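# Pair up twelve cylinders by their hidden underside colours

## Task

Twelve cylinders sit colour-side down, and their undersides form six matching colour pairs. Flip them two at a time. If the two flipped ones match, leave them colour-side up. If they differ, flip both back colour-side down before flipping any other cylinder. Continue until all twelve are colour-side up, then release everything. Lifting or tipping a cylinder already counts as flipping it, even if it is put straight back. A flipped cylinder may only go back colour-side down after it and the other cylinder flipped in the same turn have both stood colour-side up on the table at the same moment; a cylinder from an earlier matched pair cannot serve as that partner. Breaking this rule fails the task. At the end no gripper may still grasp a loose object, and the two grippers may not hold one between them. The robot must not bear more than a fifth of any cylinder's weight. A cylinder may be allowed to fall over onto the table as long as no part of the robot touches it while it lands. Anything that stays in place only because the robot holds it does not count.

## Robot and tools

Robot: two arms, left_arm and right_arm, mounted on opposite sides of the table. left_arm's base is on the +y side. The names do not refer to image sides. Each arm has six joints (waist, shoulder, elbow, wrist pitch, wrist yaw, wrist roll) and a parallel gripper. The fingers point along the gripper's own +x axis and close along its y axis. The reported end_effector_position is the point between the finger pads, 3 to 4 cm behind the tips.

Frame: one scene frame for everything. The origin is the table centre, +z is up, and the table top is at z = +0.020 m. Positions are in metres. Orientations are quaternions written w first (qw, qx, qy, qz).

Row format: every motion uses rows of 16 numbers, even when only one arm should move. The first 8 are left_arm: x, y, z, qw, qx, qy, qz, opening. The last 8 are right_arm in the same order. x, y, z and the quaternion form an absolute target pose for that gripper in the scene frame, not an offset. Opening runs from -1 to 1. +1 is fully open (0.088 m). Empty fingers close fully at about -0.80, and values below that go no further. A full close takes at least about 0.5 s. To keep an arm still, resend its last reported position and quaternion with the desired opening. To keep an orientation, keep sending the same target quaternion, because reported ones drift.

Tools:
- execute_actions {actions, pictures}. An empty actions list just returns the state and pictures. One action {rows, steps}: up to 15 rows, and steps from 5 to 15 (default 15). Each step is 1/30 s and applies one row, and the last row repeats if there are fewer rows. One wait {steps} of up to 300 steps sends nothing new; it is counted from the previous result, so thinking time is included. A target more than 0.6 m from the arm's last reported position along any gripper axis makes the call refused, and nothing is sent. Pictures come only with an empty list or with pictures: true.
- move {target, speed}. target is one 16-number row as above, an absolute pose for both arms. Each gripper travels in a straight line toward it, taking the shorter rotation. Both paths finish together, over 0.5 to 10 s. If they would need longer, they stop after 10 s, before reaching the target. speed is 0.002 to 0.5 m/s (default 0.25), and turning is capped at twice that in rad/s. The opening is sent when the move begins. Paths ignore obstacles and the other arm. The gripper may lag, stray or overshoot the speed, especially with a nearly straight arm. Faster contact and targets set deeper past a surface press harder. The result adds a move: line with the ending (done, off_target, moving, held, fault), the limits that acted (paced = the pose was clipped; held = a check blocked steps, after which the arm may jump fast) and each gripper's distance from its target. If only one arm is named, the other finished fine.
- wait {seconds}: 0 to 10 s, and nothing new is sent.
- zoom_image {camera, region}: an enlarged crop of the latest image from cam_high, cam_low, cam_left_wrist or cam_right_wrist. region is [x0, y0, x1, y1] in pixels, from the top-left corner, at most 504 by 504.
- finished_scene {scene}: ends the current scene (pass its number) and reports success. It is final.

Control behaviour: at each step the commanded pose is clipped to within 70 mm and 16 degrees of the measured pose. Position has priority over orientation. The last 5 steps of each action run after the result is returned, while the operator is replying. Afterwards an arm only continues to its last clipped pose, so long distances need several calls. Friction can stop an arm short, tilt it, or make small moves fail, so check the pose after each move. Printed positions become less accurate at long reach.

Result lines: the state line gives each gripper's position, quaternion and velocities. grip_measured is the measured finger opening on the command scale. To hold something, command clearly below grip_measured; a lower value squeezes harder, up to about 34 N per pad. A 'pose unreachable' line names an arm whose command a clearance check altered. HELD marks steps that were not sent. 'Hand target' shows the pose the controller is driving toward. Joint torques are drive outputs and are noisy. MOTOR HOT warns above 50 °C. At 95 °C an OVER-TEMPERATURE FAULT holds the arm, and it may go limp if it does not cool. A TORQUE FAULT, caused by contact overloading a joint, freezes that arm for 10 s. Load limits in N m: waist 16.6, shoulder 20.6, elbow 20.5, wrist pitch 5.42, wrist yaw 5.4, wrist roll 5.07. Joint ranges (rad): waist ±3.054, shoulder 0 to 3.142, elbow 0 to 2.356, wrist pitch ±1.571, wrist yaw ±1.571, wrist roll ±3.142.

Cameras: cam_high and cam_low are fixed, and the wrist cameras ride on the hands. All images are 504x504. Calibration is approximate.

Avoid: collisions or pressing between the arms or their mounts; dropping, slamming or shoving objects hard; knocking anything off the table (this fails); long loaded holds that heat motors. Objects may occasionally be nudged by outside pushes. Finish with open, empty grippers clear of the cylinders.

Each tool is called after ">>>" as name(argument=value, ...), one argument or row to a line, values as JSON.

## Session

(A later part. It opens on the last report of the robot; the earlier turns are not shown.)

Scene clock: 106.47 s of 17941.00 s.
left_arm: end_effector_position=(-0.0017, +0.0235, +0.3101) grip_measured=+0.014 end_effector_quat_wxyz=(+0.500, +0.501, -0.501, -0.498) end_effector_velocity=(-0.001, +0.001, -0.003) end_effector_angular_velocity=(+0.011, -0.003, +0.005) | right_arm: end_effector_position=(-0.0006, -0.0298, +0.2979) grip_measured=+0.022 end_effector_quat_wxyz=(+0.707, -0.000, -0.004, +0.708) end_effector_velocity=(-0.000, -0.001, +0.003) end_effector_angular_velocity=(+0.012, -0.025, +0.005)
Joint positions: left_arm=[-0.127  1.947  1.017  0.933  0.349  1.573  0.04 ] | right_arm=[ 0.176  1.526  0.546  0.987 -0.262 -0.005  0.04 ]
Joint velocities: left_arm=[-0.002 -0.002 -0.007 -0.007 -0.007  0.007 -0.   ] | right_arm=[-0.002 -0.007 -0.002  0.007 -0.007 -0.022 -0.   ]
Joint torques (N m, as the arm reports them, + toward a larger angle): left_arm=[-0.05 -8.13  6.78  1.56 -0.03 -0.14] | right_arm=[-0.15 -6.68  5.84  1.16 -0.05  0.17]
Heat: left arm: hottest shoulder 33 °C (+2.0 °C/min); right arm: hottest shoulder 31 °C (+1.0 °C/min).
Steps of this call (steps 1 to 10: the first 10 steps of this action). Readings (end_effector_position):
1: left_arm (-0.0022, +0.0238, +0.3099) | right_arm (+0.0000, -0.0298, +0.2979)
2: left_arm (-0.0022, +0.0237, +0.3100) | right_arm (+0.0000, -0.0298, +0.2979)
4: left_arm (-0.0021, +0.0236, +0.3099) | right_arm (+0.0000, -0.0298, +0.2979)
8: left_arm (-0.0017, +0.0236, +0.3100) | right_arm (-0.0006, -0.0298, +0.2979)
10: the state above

>>> execute_actions(
  actions=[
    {"rows":[[-0.002,0.02,0.308,0.5,0.5,-0.5,-0.5,0.6,0,-0.03,0.296,0.707,0,0,0.707,-0.4]],"steps":10},
  ],
)

>>> execute_actions(
  actions=[
    {"rows":[[-0.002,0.08,0.308,0.5,0.5,-0.5,-0.5,0.6,0,-0.07,0.296,0.707,0,0,0.707,-0.4]],"steps":12},
  ],
)

>>> move(
  target=[0,0.12,0.308,0.5,0.5,-0.5,-0.5,0.6,0.14,-0.245,0.155,0.5,-0.5,0.5,0.5,-0.4],
  speed=0.5,
)

>>> move(
  target=[0,0.12,0.308,0.5,0.5,-0.5,-0.5,0.6,0.14,-0.245,0.072,0.5,-0.5,0.5,0.5,-0.4],
  speed=0.13,
)

>>> execute_actions(
  actions=[
    {"rows":[[0,0.12,0.308,0.5,0.5,-0.5,-0.5,0.6,0.14,-0.243,0.077,0.5,-0.5,0.5,0.5,0.5]],"steps":12},
  ],
)

>>> execute_actions(
  actions=[
    {"rows":[[0,0.12,0.308,0.5,0.5,-0.5,-0.5,0.6,0.14,-0.243,0.1,0.5,-0.5,0.5,0.5,0.5],[0,0.12,0.308,0.5,0.5,-0.5,-0.5,0.6,0.14,-0.243,0.1,0.5,-0.5,0.5,0.5,0.5],[0,0.12,0.308,0.5,0.5,-0.5,-0.5,0.6,0.14,-0.243,0.14,0.5,-0.5,0.5,0.5,0.5]]},
  ],
)

>>> move(
  target=[0,0.12,0.308,0.5,0.5,-0.5,-0.5,0.6,-0.044,-0.195,0.135,0.5,-0.5,0.5,0.5,0.5],
  speed=0.4,
)

>>> move(
  target=[0,0.12,0.308,0.5,0.5,-0.5,-0.5,0.6,-0.044,-0.197,0.073,0.5,-0.5,0.5,0.5,0.5],
  speed=0.15,
)

Scene clock: 107.17 s of 17941.00 s.
left_arm: end_effector_position=(-0.0015, +0.0234, +0.3102) grip_measured=+0.191 end_effector_quat_wxyz=(+0.501, +0.501, -0.501, -0.497) end_effector_velocity=(+0.000, -0.001, +0.003) end_effector_angular_velocity=(-0.002, +0.007, +0.005) | right_arm: end_effector_position=(-0.0005, -0.0298, +0.2976) grip_measured=+0.022 end_effector_quat_wxyz=(+0.707, -0.001, -0.004, +0.708) end_effector_velocity=(+0.002, -0.001, -0.005) end_effector_angular_velocity=(-0.021, -0.016, -0.010)
Joint positions: left_arm=[-0.127  1.947  1.017  0.933  0.349  1.573  0.048] | right_arm=[ 0.175  1.526  0.546  0.985 -0.262 -0.005  0.04 ]
Joint velocities: left_arm=[-0.002 -0.002  0.007 -0.007 -0.007 -0.007  0.16 ] | right_arm=[-0.002 -0.002 -0.002 -0.022  0.007 -0.022 -0.   ]
Joint torques (N m, as the arm reports them, + toward a larger angle): left_arm=[-0.22 -8.41  6.88  1.58  0.03 -0.15] | right_arm=[-0.15 -6.68  5.85  1.27 -0.03  0.17]
Heat: left arm: hottest shoulder 33 °C (+2.0 °C/min); right arm: hottest shoulder 31 °C (+1.0 °C/min).
Off your previous action's commanded pose (left_arm): 0.004 m, 0 deg at its last step (step 5 of this call).
Off your previous action's commanded pose (right_arm): 0.002 m, 1 deg at its last step (step 5 of this call).
Steps of this call (steps 1 to 5: the last 5 steps of your previous action; steps 6 to 16: nothing new was sent; steps 17 to 21: the first 5 steps of this action). Readings (end_effector_position):
17: left_arm (-0.0016, +0.0235, +0.3099) | right_arm (-0.0005, -0.0298, +0.2979)
18: left_arm (-0.0016, +0.0235, +0.3099) | right_arm (-0.0005, -0.0298, +0.2979)
20: left_arm (-0.0015, +0.0234, +0.3101) | right_arm (-0.0005, -0.0298, +0.2977)
21: the state above

Scene clock: 107.57 s of 17941.00 s.
left_arm: end_effector_position=(+0.0002, +0.0657, +0.3054) grip_measured=+0.592 end_effector_quat_wxyz=(+0.500, +0.502, -0.498, -0.500) end_effector_velocity=(+0.009, +0.100, +0.001) end_effector_angular_velocity=(+0.011, +0.013, +0.020) | right_arm: end_effector_position=(+0.0004, -0.0607, +0.2966) grip_measured=+0.022 end_effector_quat_wxyz=(+0.708, -0.001, -0.003, +0.707) end_effector_velocity=(-0.003, -0.059, +0.010) end_effector_angular_velocity=(+0.012, -0.011, +0.020)
Joint positions: left_arm=[-0.08   1.835  0.841  0.989  0.395  1.573  0.068] | right_arm=[ 0.14   1.404  0.438  0.969 -0.295 -0.005  0.04 ]
Joint velocities: left_arm=[ 0.129 -0.291 -0.383  0.081  0.11  -0.007  0.003] | right_arm=[-0.076 -0.286 -0.178 -0.095 -0.095 -0.007 -0.   ]
Joint torques (N m, as the arm reports them, + toward a larger angle): left_arm=[ -0.1  -10.45   4.61   1.85   0.18  -0.08] | right_arm=[-0.23 -6.73  4.99  1.2  -0.12  0.19]
Heat: left arm: hottest shoulder 33 °C (+2.0 °C/min); right arm: hottest wrist pitch 32 °C (+2.0 °C/min).
Off your previous action's commanded pose (left_arm): 0.004 m, 0 deg at its last step (step 5 of this call).
Off your previous action's commanded pose (right_arm): 0.002 m, 0 deg at its last step (step 5 of this call).
Steps of this call (steps 1 to 5: the last 5 steps of your previous action; steps 6 to 12: the first 7 steps of this action). Readings (end_effector_position):
6: left_arm (-0.0028, +0.0275, +0.3107) | right_arm (-0.0009, -0.0337, +0.2970)
7: left_arm (-0.0037, +0.0355, +0.3091) | right_arm (-0.0006, -0.0401, +0.2958)
9: left_arm (-0.0027, +0.0515, +0.3062) | right_arm (-0.0001, -0.0520, +0.2952)
12: the state above

Scene clock: 110.20 s of 17941.00 s.
left_arm: end_effector_position=(+0.0008, +0.1167, +0.3084) grip_measured=+0.600 end_effector_quat_wxyz=(+0.499, +0.501, -0.501, -0.499) end_effector_velocity=(+0.002, +0.000, -0.003) end_effector_angular_velocity=(+0.015, +0.000, +0.010) | right_arm: end_effector_position=(+0.1365, -0.2460, +0.1566) grip_measured=+0.022 end_effector_quat_wxyz=(+0.497, -0.498, +0.499, +0.506) end_effector_velocity=(-0.001, -0.005, -0.001) end_effector_angular_velocity=(-0.023, +0.015, +0.000)
Joint positions: left_arm=[-0.009  1.68   0.654  1.027  0.471  1.573  0.068] | right_arm=[-0.398  1.657  1.047 -0.964 -0.012 -0.842  0.04 ]
Joint velocities: left_arm=[ 0.002 -0.002  0.002 -0.022 -0.007  0.007 -0.   ] | right_arm=[-0.007  0.007  0.002 -0.022  0.007 -0.007 -0.   ]
Joint torques (N m, as the arm reports them, + toward a larger angle): left_arm=[ 0.08 -8.83  4.26  1.76  0.1  -0.11] | right_arm=[-0.31 -6.32  6.83 -0.12  0.   -0.24]
Heat: left arm: hottest shoulder 33 °C (+2.0 °C/min); right arm: hottest elbow 32 °C (+2.0 °C/min).
Hand target (left_arm): +0.000, +0.120, +0.308; +0.500, +0.500, -0.500, -0.500
Hand target (right_arm): +0.139, -0.246, +0.156; +0.495, -0.500, +0.500, +0.506
Off your previous action's commanded pose (left_arm): 0.006 m, 0 deg at its last step (step 5 of this call).
Off your previous action's commanded pose (right_arm): 0.004 m, 0 deg at its last step (step 5 of this call).
Off the commanded pose (left_arm): 0.003 m, 0 deg.
Off the commanded pose (right_arm): 0.004 m, 1 deg.
Kept back: nothing.
move: done
camera_calibration (this result's frames):
cam_left_wrist: T_world_to_cam=[[0.00303964, -0.033452, -0.999436, 0.324698], [0.955859, 0.293743, -0.00692471, -0.000171644], [0.293808, -0.955299, 0.0328683, 0.17406], [0, 0, 0, 1]] pos_world=[-0.0519632, 0.177192, 0.318793]
cam_right_wrist: T_world_to_cam=[[0.997625, 0.0658495, 0.0201971, -0.116797], [0.0567933, -0.952344, 0.299693, -0.25582], [0.0389692, -0.297834, -0.953822, 0.150673], [0, 0, 0, 1]] pos_world=[0.125177, -0.191062, 0.222742]

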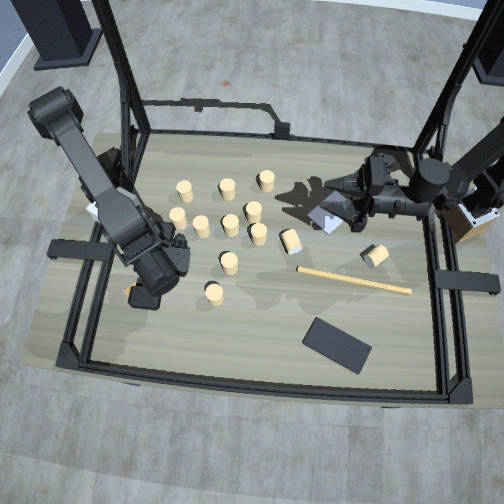

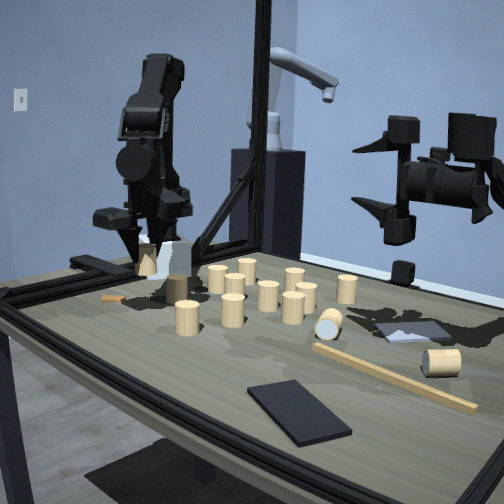

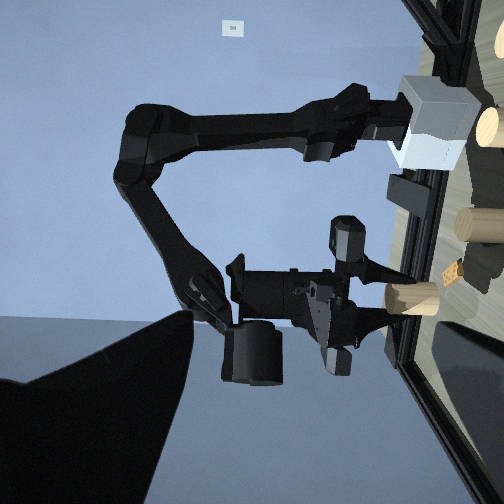

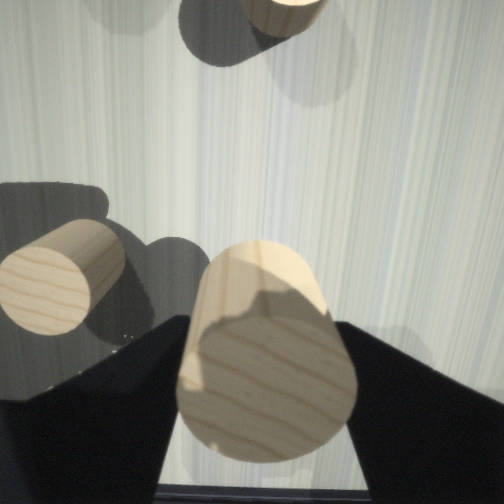

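Scene clock: 111.33 s of 17941.00 s.
left_arm: end_effector_position=(+0.0008, +0.1169, +0.3084) grip_measured=+0.600 end_effector_quat_wxyz=(+0.499, +0.501, -0.501, -0.499) end_effector_velocity=(+0.002, +0.000, -0.001) end_effector_angular_velocity=(+0.007, +0.011, +0.020) | right_arm: end_effector_position=(+0.1417, -0.2433, +0.0791) grip_measured=+0.022 end_effector_quat_wxyz=(+0.505, -0.501, +0.493, +0.501) end_effector_velocity=(-0.000, +0.001, -0.001) end_effector_angular_velocity=(+0.007, +0.003, +0.005)
Joint positions: left_arm=[-0.009  1.68   0.653  1.028  0.471  1.573  0.068] | right_arm=[-0.398  1.822  0.888 -0.62  -0.002 -0.839  0.04 ]
Joint velocities: left_arm=[-0.002 -0.002 -0.002 -0.007 -0.022 -0.007 -0.   ] | right_arm=[-0.002  0.002 -0.002  0.007 -0.007 -0.007  0.   ]
Joint torques (N m, as the arm reports them, + toward a larger angle): left_arm=[ 0.31 -8.49  4.24  1.74  0.14 -0.07] | right_arm=[ 0.05 -5.71  3.4   0.7  -0.04  0.16]
Heat: left arm: hottest shoulder 33 °C (+2.0 °C/min); right arm: hottest elbow 32 °C (+2.0 °C/min).
Hand target (left_arm): +0.000, +0.120, +0.308; +0.500, +0.500, -0.500, -0.500
Hand target (right_arm): +0.139, -0.246, +0.073; +0.500, -0.500, +0.500, +0.500
Off the commanded pose (left_arm): 0.003 m, 0 deg.
Off the commanded pose (right_arm): 0.008 m, 1 deg.
Kept back: nothing.
move: done
camera_calibration (this result's frames):
cam_left_wrist: T_world_to_cam=[[0.00338546, -0.0341316, -0.999412, 0.324792], [0.955862, 0.293738, -0.0067937, -0.000187967], [0.293797, -0.955276, 0.0336195, 0.173959], [0, 0, 0, 1]] pos_world=[-0.0520286, 0.17732, 0.318751]
cam_right_wrist: T_world_to_cam=[[0.997201, 0.0621961, 0.041492, -0.123167], [0.0471959, -0.954067, 0.295852, -0.22911], [0.0579869, -0.293065, -0.954332, 0.0758757], [0, 0, 0, 1]] pos_world=[0.129236, -0.18869, 0.145304]

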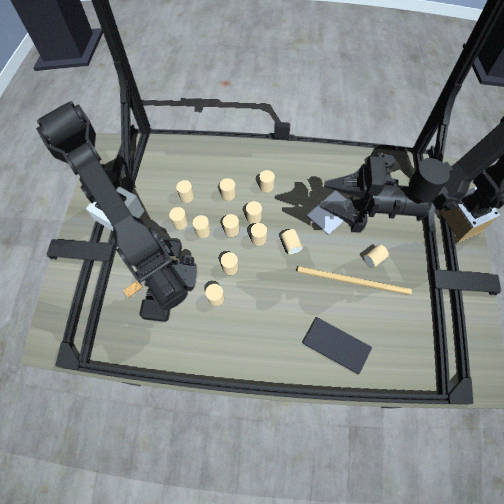

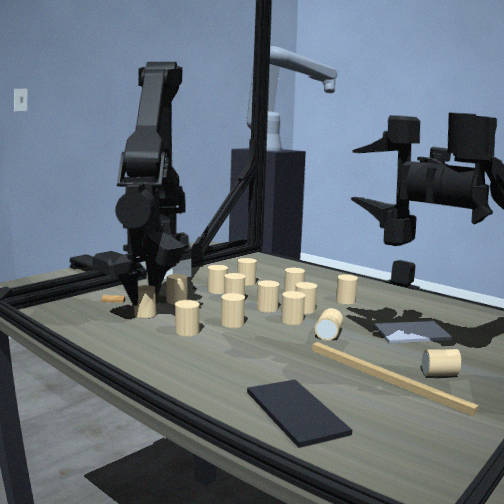

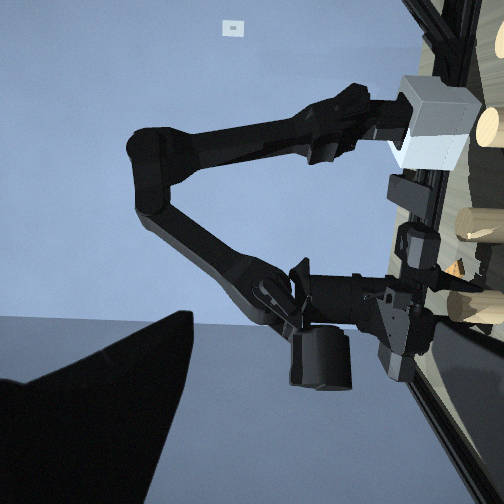

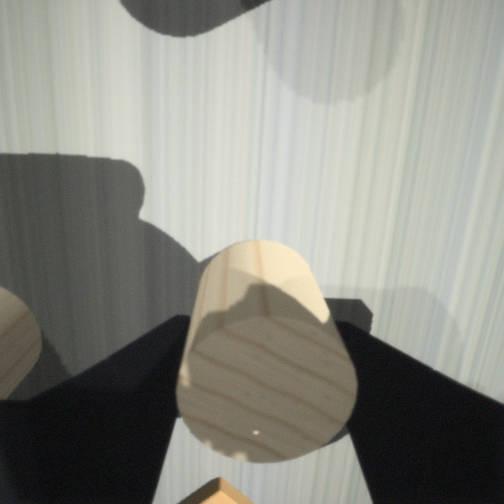

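Scene clock: 111.57 s of 17941.00 s.
left_arm: end_effector_position=(+0.0008, +0.1169, +0.3084) grip_measured=+0.600 end_effector_quat_wxyz=(+0.499, +0.501, -0.501, -0.499) end_effector_velocity=(-0.002, +0.000, -0.001) end_effector_angular_velocity=(+0.007, +0.011, -0.010) | right_arm: end_effector_position=(+0.1403, -0.2439, +0.0783) grip_measured=+0.394 end_effector_quat_wxyz=(+0.502, -0.501, +0.496, +0.501) end_effector_velocity=(-0.009, -0.001, -0.004) end_effector_angular_velocity=(-0.008, +0.042, +0.000)
Joint positions: left_arm=[-0.009  1.68   0.653  1.028  0.471  1.573  0.068] | right_arm=[-0.396  1.825  0.888 -0.625 -0.001 -0.835  0.058]
Joint velocities: left_arm=[-0.002 -0.002 -0.002 -0.007  0.007 -0.007  0.   ] | right_arm=[ 0.007  0.012 -0.002 -0.022 -0.022  0.007  0.062]
Joint torques (N m, as the arm reports them, + toward a larger angle): left_arm=[ 0.12 -8.86  3.92  1.8   0.12 -0.1 ] | right_arm=[ 0.26 -6.7   5.44 -0.09 -0.09  0.18]
Heat: left arm: hottest shoulder 33 °C (+2.0 °C/min); right arm: hottest elbow 32 °C (+2.0 °C/min).
Steps of this call (steps 1 to 7: the first 7 steps of this action). Readings (end_effector_position):
1: left_arm (+0.0008, +0.1169, +0.3084) | right_arm (+0.1417, -0.2433, +0.0791)
2: left_arm (+0.0008, +0.1169, +0.3084) | right_arm (+0.1417, -0.2433, +0.0791)
4: left_arm (+0.0008, +0.1169, +0.3084) | right_arm (+0.1415, -0.2432, +0.0790)
7: the state above

Scene clock: 112.07 s of 17941.00 s.
left_arm: end_effector_position=(+0.0007, +0.1169, +0.3084) grip_measured=+0.600 end_effector_quat_wxyz=(+0.499, +0.501, -0.501, -0.499) end_effector_velocity=(-0.000, +0.000, -0.001) end_effector_angular_velocity=(+0.007, +0.011, +0.005) | right_arm: end_effector_position=(+0.1419, -0.2422, +0.1327) grip_measured=+0.498 end_effector_quat_wxyz=(+0.502, -0.500, +0.497, +0.501) end_effector_velocity=(-0.015, -0.013, +0.050) end_effector_angular_velocity=(-0.065, +0.082, +0.005)
Joint positions: left_arm=[-0.009  1.68   0.653  1.028  0.471  1.573  0.068] | right_arm=[-0.395  1.711  1.004 -0.856 -0.001 -0.834  0.063]
Joint velocities: left_arm=[-0.002 -0.002 -0.002 -0.007 -0.007 -0.007  0.   ] | right_arm=[-0.002 -0.081  0.129 -0.315 -0.007 -0.007  0.001]
Joint torques (N m, as the arm reports them, + toward a larger angle): left_arm=[ 0.15 -8.65  4.22  1.79  0.09 -0.14] | right_arm=[ 0.29 -7.84  5.72 -0.19 -0.07  0.18]
Heat: left arm: hottest shoulder 33 °C (+2.0 °C/min); right arm: hottest elbow 32 °C (+2.0 °C/min).
Off your previous action's commanded pose (left_arm): 0.003 m, 0 deg at its last step (step 5 of this call).
Off your previous action's commanded pose (right_arm): 0.002 m, 0 deg at its last step (step 5 of this call).
Steps of this call (steps 1 to 5: the last 5 steps of your previous action; steps 6 to 15: the first 10 steps of this action). Readings (end_effector_position):
6: left_arm (+0.0007, +0.1169, +0.3084) | right_arm (+0.1387, -0.2451, +0.0799)
7: left_arm (+0.0007, +0.1169, +0.3084) | right_arm (+0.1373, -0.2464, +0.0820)
9: left_arm (+0.0007, +0.1169, +0.3084) | right_arm (+0.1344, -0.2490, +0.0961)
13: left_arm (+0.0007, +0.1169, +0.3084) | right_arm (+0.1415, -0.2425, +0.1264)
15: the state above

Scene clock: 113.53 s of 17941.00 s.
left_arm: end_effector_position=(+0.0007, +0.1169, +0.3084) grip_measured=+0.600 end_effector_quat_wxyz=(+0.500, +0.500, -0.501, -0.499) end_effector_velocity=(-0.002, -0.001, -0.003) end_effector_angular_velocity=(+0.011, +0.013, -0.000) | right_arm: end_effector_position=(-0.0422, -0.1980, +0.1348) grip_measured=+0.500 end_effector_quat_wxyz=(+0.499, -0.503, +0.499, +0.499) end_effector_velocity=(-0.003, -0.005, -0.000) end_effector_angular_velocity=(-0.021, +0.010, -0.000)
Joint positions: left_arm=[-0.009  1.68   0.653  1.028  0.471  1.573  0.068] | right_arm=[ 0.33   1.544  0.835 -0.867  0.004 -0.109  0.063]
Joint velocities: left_arm=[-0.007  0.002 -0.002 -0.007 -0.007 -0.007 -0.   ] | right_arm=[ 0.007 -0.002 -0.002 -0.022 -0.007  0.007 -0.   ]
Joint torques (N m, as the arm reports them, + toward a larger angle): left_arm=[ 0.18 -8.77  4.    1.73  0.12 -0.14] | right_arm=[ 0.3  -5.71  6.23  0.21  0.01  0.19]
Heat: left arm: hottest shoulder 33 °C (+2.0 °C/min); right arm: hottest elbow 32 °C (+2.0 °C/min).
Hand target (left_arm): +0.000, +0.120, +0.308; +0.500, +0.500, -0.500, -0.500
Hand target (right_arm): -0.043, -0.196, +0.135; +0.501, -0.502, +0.499, +0.498
Off your previous action's commanded pose (left_arm): 0.003 m, 0 deg at its last step (step 5 of this call).
Off your previous action's commanded pose (right_arm): 0.006 m, 1 deg at its last step (step 5 of this call).
Off the commanded pose (left_arm): 0.003 m, 0 deg.
Off the commanded pose (right_arm): 0.003 m, 0 deg.
Kept back: nothing.
move: done
camera_calibration (this result's frames):
cam_left_wrist: T_world_to_cam=[[0.0030042, -0.0341316, -0.999413, 0.324807], [0.955859, 0.293738, -0.00715834, -0.0000581925], [0.293809, -0.955277, 0.0335074, 0.174092], [0, 0, 0, 1]] pos_world=[-0.0520701, 0.177409, 0.318783]
cam_right_wrist: T_world_to_cam=[[0.997528, 0.0620141, 0.0330574, 0.0562525], [0.0486679, -0.94896, 0.31162, -0.194723], [0.050695, -0.309241, -0.949632, 0.148824], [0, 0, 0, 1]] pos_world=[-0.0541813, -0.14225, 0.200148]

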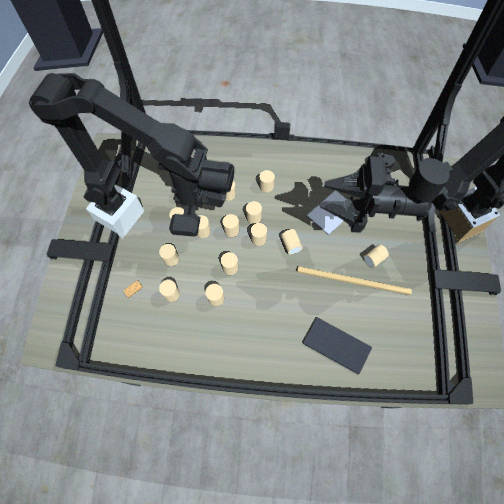

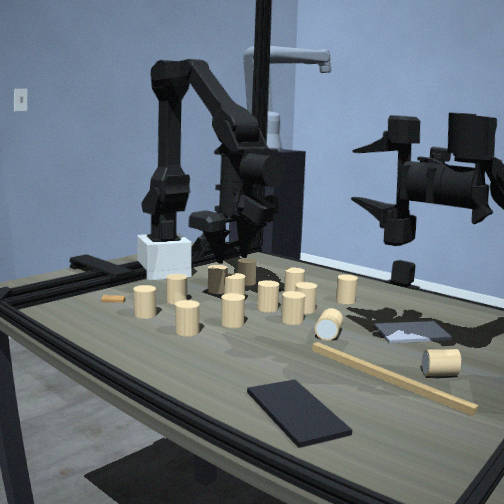

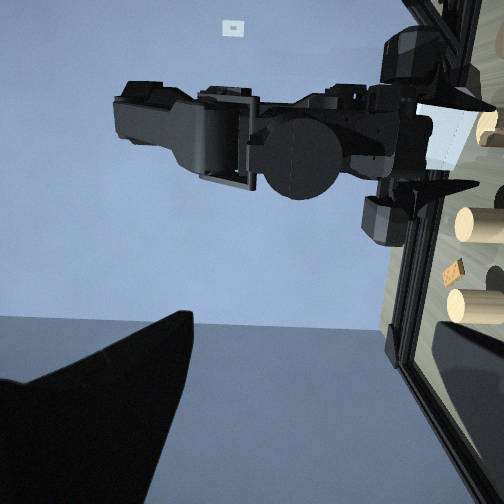

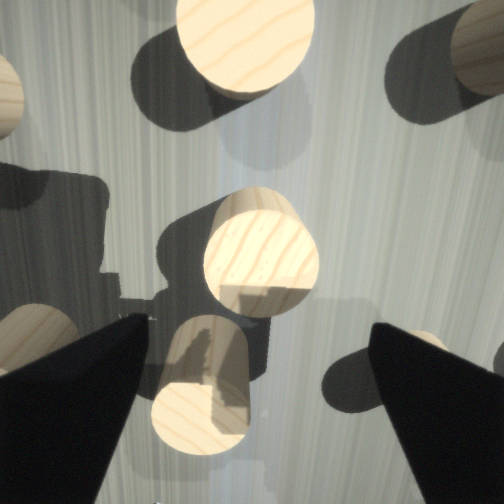

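Scene clock: 114.47 s of 17941.00 s.
left_arm: end_effector_position=(+0.0007, +0.1169, +0.3084) grip_measured=+0.600 end_effector_quat_wxyz=(+0.500, +0.500, -0.501, -0.499) end_effector_velocity=(-0.001, +0.001, -0.003) end_effector_angular_velocity=(+0.011, +0.013, +0.005) | right_arm: end_effector_position=(-0.0426, -0.1941, +0.0775) grip_measured=+0.500 end_effector_quat_wxyz=(+0.504, -0.498, +0.495, +0.503) end_effector_velocity=(-0.001, -0.003, -0.005) end_effector_angular_velocity=(-0.016, +0.009, +0.005)
Joint positions: left_arm=[-0.009  1.68   0.653  1.028  0.471  1.573  0.068] | right_arm=[ 0.333  1.688  0.711 -0.579  0.002 -0.106  0.064]
Joint velocities: left_arm=[-0.002 -0.002 -0.007 -0.007 -0.007 -0.007 -0.   ] | right_arm=[-0.002  0.017 -0.007  0.007 -0.007 -0.007 -0.   ]
Joint torques (N m, as the arm reports them, + toward a larger angle): left_arm=[ 0.18 -8.71  4.34  1.72  0.12 -0.11] | right_arm=[ 0.28 -5.49  3.36  0.31 -0.14  0.18]
Heat: left arm: hottest shoulder 33 °C (+2.0 °C/min); right arm: hottest elbow 32 °C (+1.0 °C/min).
Hand target (left_arm): +0.000, +0.120, +0.308; +0.500, +0.500, -0.500, -0.500
Hand target (right_arm): -0.044, -0.198, +0.073; +0.500, -0.500, +0.500, +0.500
Off the commanded pose (left_arm): 0.003 m, 0 deg.
Off the commanded pose (right_arm): 0.006 m, 1 deg.
Kept back: nothing.
move: done
camera_calibration (this result's frames):
cam_left_wrist: T_world_to_cam=[[0.0030042, -0.0341316, -0.999413, 0.324807], [0.955859, 0.293738, -0.00715834, -0.0000581925], [0.293809, -0.955277, 0.0335074, 0.174092], [0, 0, 0, 1]] pos_world=[-0.0520701, 0.177409, 0.318783]
cam_right_wrist: T_world_to_cam=[[0.997557, 0.0605993, 0.0347559, 0.0578661], [0.0477973, -0.954898, 0.293062, -0.172871], [0.0509477, -0.290685, -0.955461, 0.0996846], [0, 0, 0, 1]] pos_world=[-0.0545407, -0.139604, 0.143895]

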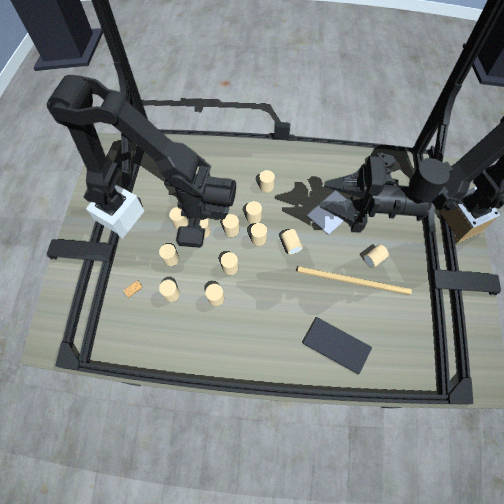

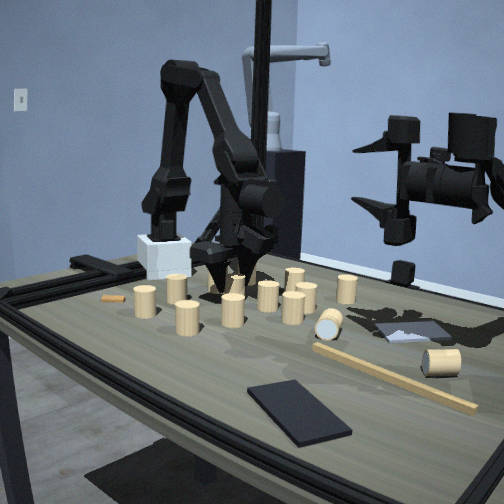

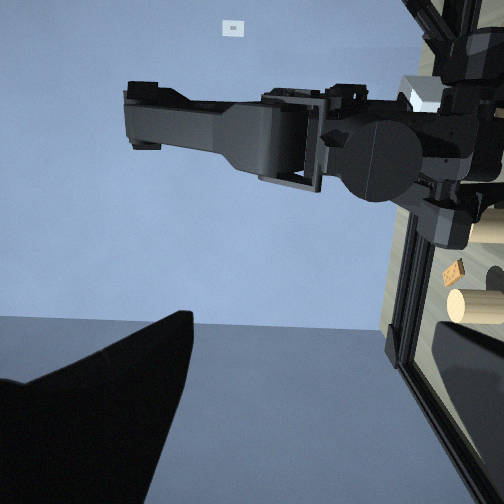

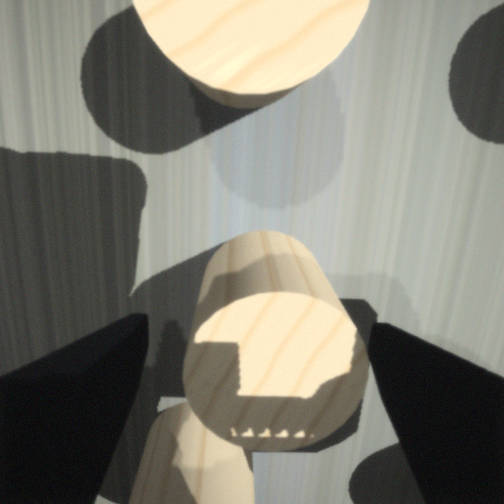

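>>> execute_actions(
  actions=[],
)

>>> execute_actions(
  actions=[
    {"rows":[[0,0.12,0.308,0.5,0.5,-0.5,-0.5,0.6,-0.044,-0.197,0.077,0.5,-0.5,0.5,0.5,-0.4]],"steps":13},
  ],
)

>>> execute_actions(
  actions=[
    {"rows":[[0,0.12,0.308,0.5,0.5,-0.5,-0.5,0.6,-0.044,-0.197,0.1,0.5,-0.5,0.5,0.5,-0.4],[0,0.12,0.308,0.5,0.5,-0.5,-0.5,0.6,-0.044,-0.197,0.1,0.5,-0.5,0.5,0.5,-0.4],[0,0.12,0.308,0.5,0.5,-0.5,-0.5,0.6,-0.044,-0.197,0.18,0.5,-0.5,0.5,0.5,-0.4]],"steps":15},
  ],
)

>>> move(
  target=[0,0.08,0.308,0.5,0.5,-0.5,-0.5,0.6,0,-0.03,0.297,0.707,0,0,0.707,-0.4],
  speed=0.5,
)

>>> move(
  target=[0,0.02,0.308,0.5,0.5,-0.5,-0.5,0.6,0,-0.03,0.297,0.707,0,0,0.707,-0.4],
  speed=0.15,
)

>>> execute_actions(
  actions=[
    {"rows":[[0,0.02,0.308,0.5,0.5,-0.5,-0.5,-0.4,0,-0.03,0.297,0.707,0,0,0.707,-0.4]],"steps":15},
  ],
)

Scene clock: 115.57 s of 17941.00 s.
left_arm: end_effector_position=(+0.0007, +0.1170, +0.3084) grip_measured=+0.600 end_effector_quat_wxyz=(+0.500, +0.500, -0.501, -0.499) end_effector_velocity=(+0.000, -0.001, -0.000) end_effector_angular_velocity=(-0.002, +0.006, +0.015) | right_arm: end_effector_position=(-0.0426, -0.1939, +0.0772) grip_measured=+0.500 end_effector_quat_wxyz=(+0.504, -0.498, +0.495, +0.503) end_effector_velocity=(-0.002, -0.001, +0.001) end_effector_angular_velocity=(-0.002, +0.007, +0.010)
Joint positions: left_arm=[-0.009  1.68   0.652  1.028  0.471  1.573  0.068] | right_arm=[ 0.333  1.689  0.71  -0.577  0.002 -0.106  0.064]
Joint velocities: left_arm=[-0.007  0.002 -0.002  0.007 -0.022 -0.007 -0.   ] | right_arm=[ 0.002 -0.007 -0.002 -0.007 -0.007 -0.007 -0.   ]
Joint torques (N m, as the arm reports them, + toward a larger angle): left_arm=[ 0.16 -8.69  4.09  1.73  0.11 -0.09] | right_arm=[ 0.29 -5.45  3.35  0.31 -0.13  0.18]
Heat: left arm: hottest shoulder 33 °C (+2.0 °C/min); right arm: hottest shoulder 31 °C (+0.0 °C/min).
Hand target (left_arm): -0.000, +0.120, +0.308; +0.500, +0.500, -0.500, -0.500
Hand target (right_arm): -0.044, -0.198, +0.073; +0.500, -0.500, +0.500, +0.500
Off the commanded pose (left_arm): 0.003 m, 0 deg.
Off the commanded pose (right_arm): 0.005 m, 1 deg.
Kept back: nothing.
Steps of this call (steps 1 to 33: nothing new was sent). Readings (end_effector_position):
1: left_arm (+0.0007, +0.1169, +0.3084) | right_arm (-0.0426, -0.1940, +0.0774)
2: left_arm (+0.0007, +0.1169, +0.3084) | right_arm (-0.0426, -0.1940, +0.0773)
4: left_arm (+0.0007, +0.1169, +0.3084) | right_arm (-0.0426, -0.1941, +0.0772)
8: left_arm (+0.0007, +0.1169, +0.3084) | right_arm (-0.0426, -0.1940, +0.0772)
33: the state above
camera_calibration (this result's frames):
cam_left_wrist: T_world_to_cam=[[0.0030042, -0.0341316, -0.999413, 0.324821], [0.955859, 0.293738, -0.00715834, -0.0000409225], [0.293809, -0.955277, 0.0335074, 0.17419], [0, 0, 0, 1]] pos_world=[-0.0521155, 0.177499, 0.318794]
cam_right_wrist: T_world_to_cam=[[0.997579, 0.0602056, 0.0348126, 0.057777], [0.0474232, -0.955028, 0.2927, -0.172673], [0.0508692, -0.29034, -0.95557, 0.099487], [0, 0, 0, 1]] pos_world=[-0.0545093, -0.139501, 0.143597]

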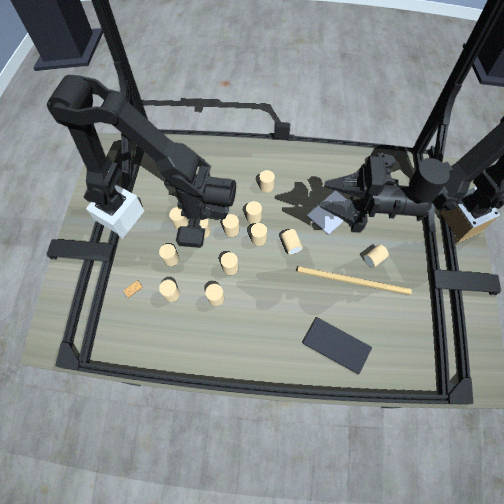

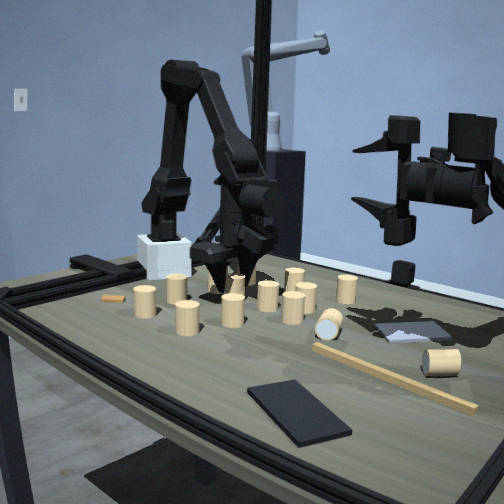

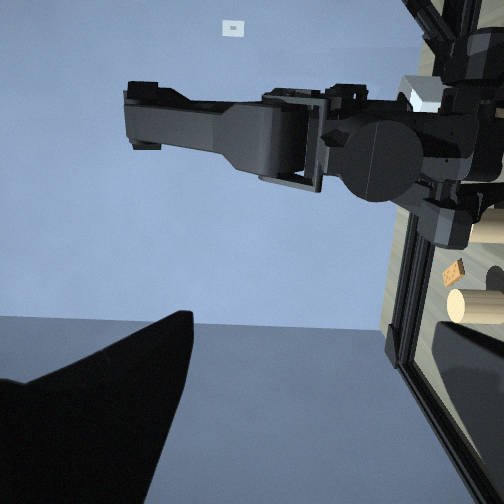

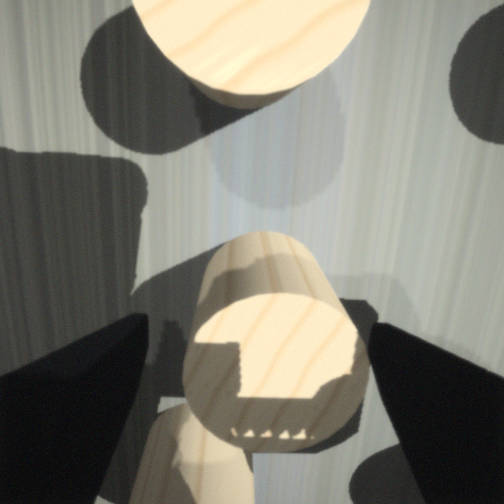

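Scene clock: 115.83 s of 17941.00 s.
left_arm: end_effector_position=(+0.0007, +0.1170, +0.3084) grip_measured=+0.600 end_effector_quat_wxyz=(+0.500, +0.500, -0.501, -0.499) end_effector_velocity=(-0.000, +0.001, +0.001) end_effector_angular_velocity=(+0.002, +0.008, +0.005) | right_arm: end_effector_position=(-0.0428, -0.1960, +0.0771) grip_measured=+0.021 end_effector_quat_wxyz=(+0.502, -0.500, +0.497, +0.501) end_effector_velocity=(-0.001, -0.002, +0.000) end_effector_angular_velocity=(-0.007, +0.008, +0.005)
Joint positions: left_arm=[-0.009  1.68   0.652  1.028  0.471  1.573  0.068] | right_arm=[ 0.333  1.689  0.71  -0.586  0.003 -0.106  0.04 ]
Joint velocities: left_arm=[-0.002 -0.007 -0.002 -0.007 -0.007 -0.007 -0.   ] | right_arm=[-0.002 -0.002 -0.002 -0.007 -0.007 -0.007  0.   ]
Joint torques (N m, as the arm reports them, + toward a larger angle): left_arm=[ 0.08 -8.46  4.2   1.76  0.09 -0.11] | right_arm=[ 0.28 -6.51  4.49 -0.11 -0.13  0.17]
Heat: left arm: hottest shoulder 33 °C (+2.0 °C/min); right arm: hottest shoulder 31 °C (+0.0 °C/min).
Steps of this call (steps 1 to 8: the first 8 steps of this action). Readings (end_effector_position):
1: left_arm (+0.0007, +0.1170, +0.3084) | right_arm (-0.0426, -0.1939, +0.0772)
2: left_arm (+0.0007, +0.1170, +0.3084) | right_arm (-0.0427, -0.1942, +0.0772)
4: left_arm (+0.0007, +0.1170, +0.3084) | right_arm (-0.0426, -0.1954, +0.0772)
8: the state above

Scene clock: 116.33 s of 17941.00 s.
left_arm: end_effector_position=(+0.0007, +0.1170, +0.3084) grip_measured=+0.600 end_effector_quat_wxyz=(+0.500, +0.500, -0.501, -0.499) end_effector_velocity=(-0.000, +0.000, -0.001) end_effector_angular_velocity=(+0.007, +0.011, +0.005) | right_arm: end_effector_position=(-0.0425, -0.1927, +0.1616) grip_measured=+0.021 end_effector_quat_wxyz=(+0.505, -0.497, +0.494, +0.504) end_effector_velocity=(-0.001, -0.003, +0.171) end_effector_angular_velocity=(-0.011, +0.008, +0.005)
Joint positions: left_arm=[-0.009  1.68   0.652  1.028  0.471  1.573  0.068] | right_arm=[ 0.333  1.5    0.909 -0.962  0.002 -0.106  0.04 ]
Joint velocities: left_arm=[-0.002 -0.002 -0.002 -0.007 -0.007 -0.007 -0.   ] | right_arm=[-0.002 -0.247  0.496 -0.755 -0.007 -0.007 -0.   ]
Joint torques (N m, as the arm reports them, + toward a larger angle): left_arm=[ 0.39 -8.56  4.07  1.72  0.12 -0.11] | right_arm=[ 0.23 -5.73  5.47 -0.28 -0.14  0.16]
Heat: left arm: hottest shoulder 33 °C (+2.0 °C/min); right arm: hottest shoulder 31 °C (+0.0 °C/min).
Off your previous action's commanded pose (left_arm): 0.003 m, 0 deg at its last step (step 5 of this call).
Off your previous action's commanded pose (right_arm): 0.001 m, 0 deg at its last step (step 5 of this call).
Steps of this call (steps 1 to 5: the last 5 steps of your previous action; steps 6 to 15: the first 10 steps of this action). Readings (end_effector_position):
6: left_arm (+0.0007, +0.1170, +0.3084) | right_arm (-0.0431, -0.1979, +0.0792)
7: left_arm (+0.0007, +0.1170, +0.3084) | right_arm (-0.0434, -0.2008, +0.0818)
9: left_arm (+0.0007, +0.1170, +0.3084) | right_arm (-0.0439, -0.2062, +0.0987)
13: left_arm (+0.0007, +0.1170, +0.3084) | right_arm (-0.0428, -0.1952, +0.1462)
15: the state above

Scene clock: 119.10 s of 17941.00 s.
left_arm: end_effector_position=(-0.0005, +0.0833, +0.3102) grip_measured=+0.600 end_effector_quat_wxyz=(+0.500, +0.500, -0.502, -0.498) end_effector_velocity=(-0.000, +0.000, -0.001) end_effector_angular_velocity=(+0.007, +0.025, +0.005) | right_arm: end_effector_position=(-0.0006, -0.0281, +0.3012) grip_measured=+0.021 end_effector_quat_wxyz=(+0.711, -0.001, -0.008, +0.703) end_effector_velocity=(-0.002, -0.000, -0.003) end_effector_angular_velocity=(+0.002, -0.008, +0.019)
Joint positions: left_arm=[-0.059  1.777  0.776  1.006  0.42   1.573  0.068] | right_arm=[ 0.184  1.523  0.555  0.979 -0.241 -0.01   0.04 ]
Joint velocities: left_arm=[-0.002 -0.002 -0.002 -0.007 -0.007 -0.022 -0.   ] | right_arm=[-0.002  0.012 -0.007  0.022 -0.022 -0.007 -0.   ]
Joint torques (N m, as the arm reports them, + toward a larger angle): left_arm=[-0.18 -6.78  6.5   1.41 -0.1  -0.14] | right_arm=[-0.24 -5.77  4.98  1.63 -0.12  0.19]
Heat: left arm: hottest shoulder 33 °C (+1.0 °C/min); right arm: hottest shoulder 31 °C (+0.0 °C/min).
Hand target (left_arm): -0.000, +0.080, +0.308; +0.500, +0.500, -0.500, -0.500
Hand target (right_arm): -0.000, -0.029, +0.295; +0.711, -0.001, -0.001, +0.703
Off your previous action's commanded pose (left_arm): 0.003 m, 0 deg at its last step (step 5 of this call).
Off your previous action's commanded pose (right_arm): 0.008 m, 0 deg at its last step (step 5 of this call).
Off the commanded pose (left_arm): 0.004 m, 0 deg.
Off the commanded pose (right_arm): 0.005 m, 1 deg.
Kept back: nothing.
move: done
camera_calibration (this result's frames):
cam_left_wrist: T_world_to_cam=[[0.00482487, -0.03833, -0.999253, 0.325725], [0.955872, 0.293708, -0.00665086, 0.0108302], [0.293744, -0.955126, 0.0380557, 0.140816], [0, 0, 0, 1]] pos_world=[-0.0532877, 0.143801, 0.320195]
cam_right_wrist: T_world_to_cam=[[0.99665, -0.041348, 0.0705694, -0.0155234], [0.0551541, -0.297362, -0.95317, 0.311838], [0.0603964, 0.953869, -0.294085, 0.195321], [0, 0, 0, 1]] pos_world=[-0.0135244, -0.0942236, 0.355771]

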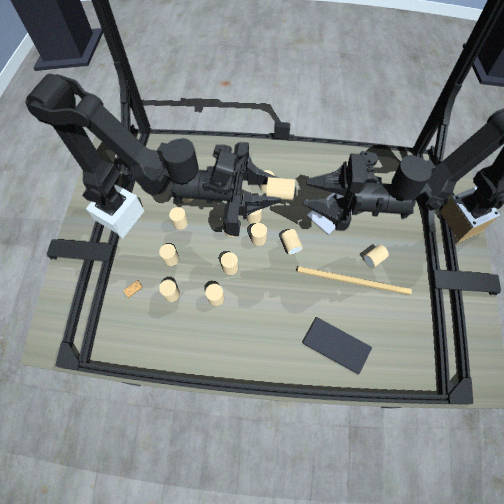

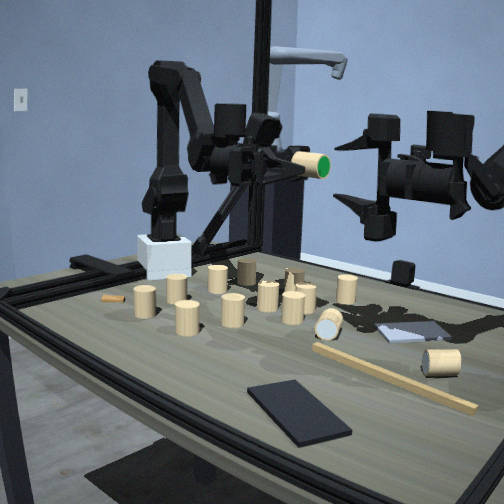

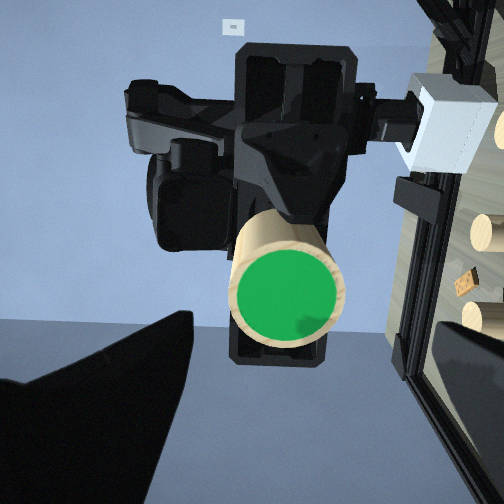

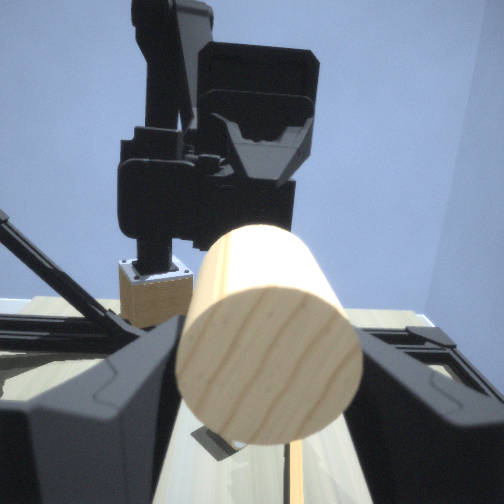

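Scene clock: 120.07 s of 17941.00 s.
left_arm: end_effector_position=(-0.0001, +0.0238, +0.3115) grip_measured=+0.600 end_effector_quat_wxyz=(+0.501, +0.500, -0.503, -0.497) end_effector_velocity=(+0.001, -0.002, -0.001) end_effector_angular_velocity=(+0.011, +0.012, +0.005) | right_arm: end_effector_position=(-0.0005, -0.0286, +0.3012) grip_measured=+0.021 end_effector_quat_wxyz=(+0.707, +0.001, -0.007, +0.707) end_effector_velocity=(-0.005, -0.001, +0.003) end_effector_angular_velocity=(+0.012, -0.011, +0.024)
Joint positions: left_arm=[-0.122  1.947  1.019  0.935  0.357  1.573  0.068] | right_arm=[ 0.177  1.523  0.555  0.98  -0.259 -0.005  0.04 ]
Joint velocities: left_arm=[-0.002  0.002  0.012 -0.022 -0.007 -0.007 -0.   ] | right_arm=[ 0.002 -0.007 -0.002  0.007 -0.022 -0.007  0.   ]
Joint torques (N m, as the arm reports them, + toward a larger angle): left_arm=[-0.2  -8.38  6.89  1.48 -0.15 -0.15] | right_arm=[-0.31 -6.77  4.98  1.26 -0.13  0.2 ]
Heat: left arm: hottest shoulder 33 °C (+1.0 °C/min); right arm: hottest shoulder 31 °C (+0.0 °C/min).
Hand target (left_arm): -0.000, +0.020, +0.308; +0.500, +0.500, -0.500, -0.500
Hand target (right_arm): -0.000, -0.030, +0.297; +0.707, +0.000, -0.000, +0.707
Off the commanded pose (left_arm): 0.005 m, 0 deg.
Off the commanded pose (right_arm): 0.004 m, 1 deg.
Kept back: nothing.
move: done
camera_calibration (this result's frames):
cam_left_wrist: T_world_to_cam=[[0.00504277, -0.0398918, -0.999191, 0.324771], [0.955762, 0.294061, -0.00691655, 0.028064], [0.294099, -0.954954, 0.0396099, 0.0833355], [0, 0, 0, 1]] pos_world=[-0.0529691, 0.0842847, 0.321402]
cam_right_wrist: T_world_to_cam=[[0.997341, -0.0302932, 0.0662841, -0.0140248], [0.0543672, -0.296428, -0.953507, 0.311898], [0.0485332, 0.954575, -0.293992, 0.195753], [0, 0, 0, 1]] pos_world=[-0.01247, -0.0948302, 0.355876]

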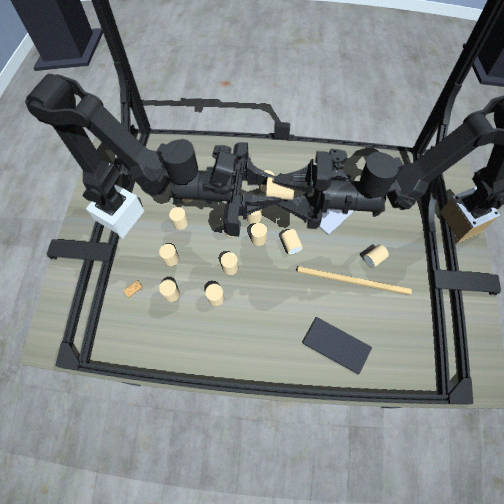

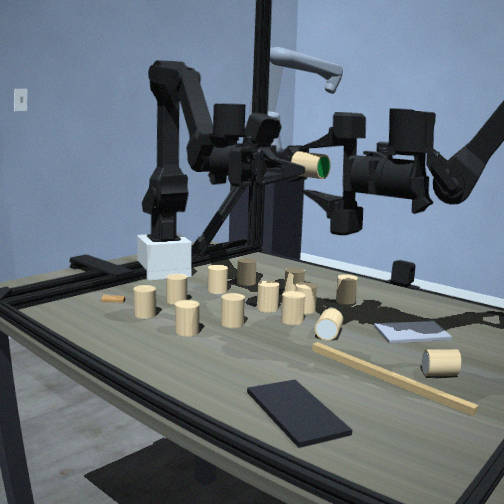

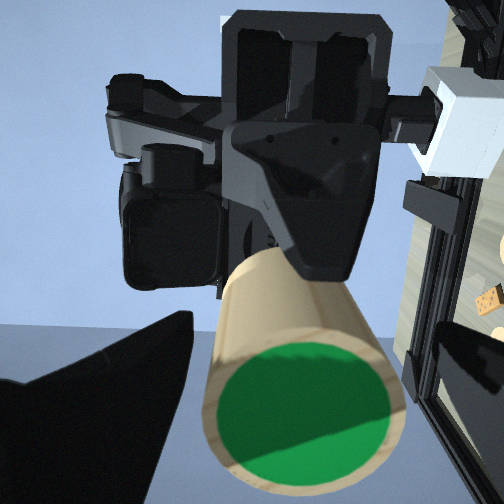

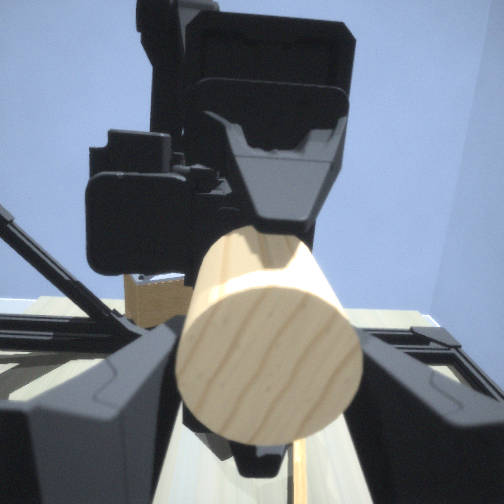

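Scene clock: 120.40 s of 17941.00 s.
left_arm: end_effector_position=(-0.0001, +0.0226, +0.3139) grip_measured=+0.021 end_effector_quat_wxyz=(+0.501, +0.498, -0.505, -0.496) end_effector_velocity=(+0.002, -0.001, -0.002) end_effector_angular_velocity=(+0.016, +0.028, +0.019) | right_arm: end_effector_position=(-0.0004, -0.0294, +0.2984) grip_measured=+0.021 end_effector_quat_wxyz=(+0.707, -0.001, -0.002, +0.707) end_effector_velocity=(-0.000, -0.001, -0.005) end_effector_angular_velocity=(-0.021, -0.002, +0.005)
Joint positions: left_arm=[-0.123  1.947  1.026  0.934  0.357  1.573  0.04 ] | right_arm=[ 0.177  1.523  0.55   0.975 -0.26  -0.004  0.04 ]
Joint velocities: left_arm=[-0.002 -0.002  0.002 -0.022 -0.022 -0.022  0.   ] | right_arm=[-0.002 -0.002 -0.002 -0.022 -0.007 -0.007 -0.   ]
Joint torques (N m, as the arm reports them, + toward a larger angle): left_arm=[-0.12 -8.13  6.46  1.43 -0.09 -0.06] | right_arm=[-0.26 -6.74  5.56  1.52 -0.12  0.15]
Heat: left arm: hottest shoulder 33 °C (+1.0 °C/min); right arm: hottest shoulder 31 °C (+0.0 °C/min).
Steps of this call (steps 1 to 10: the first 10 steps of this action). Readings (end_effector_position):
1: left_arm (-0.0003, +0.0237, +0.3116) | right_arm (-0.0005, -0.0286, +0.3012)
2: left_arm (-0.0003, +0.0236, +0.3117) | right_arm (-0.0005, -0.0286, +0.3012)
4: left_arm (-0.0002, +0.0234, +0.3127) | right_arm (-0.0005, -0.0287, +0.2998)
8: left_arm (-0.0001, +0.0226, +0.3139) | right_arm (-0.0004, -0.0294, +0.2984)
10: the state above


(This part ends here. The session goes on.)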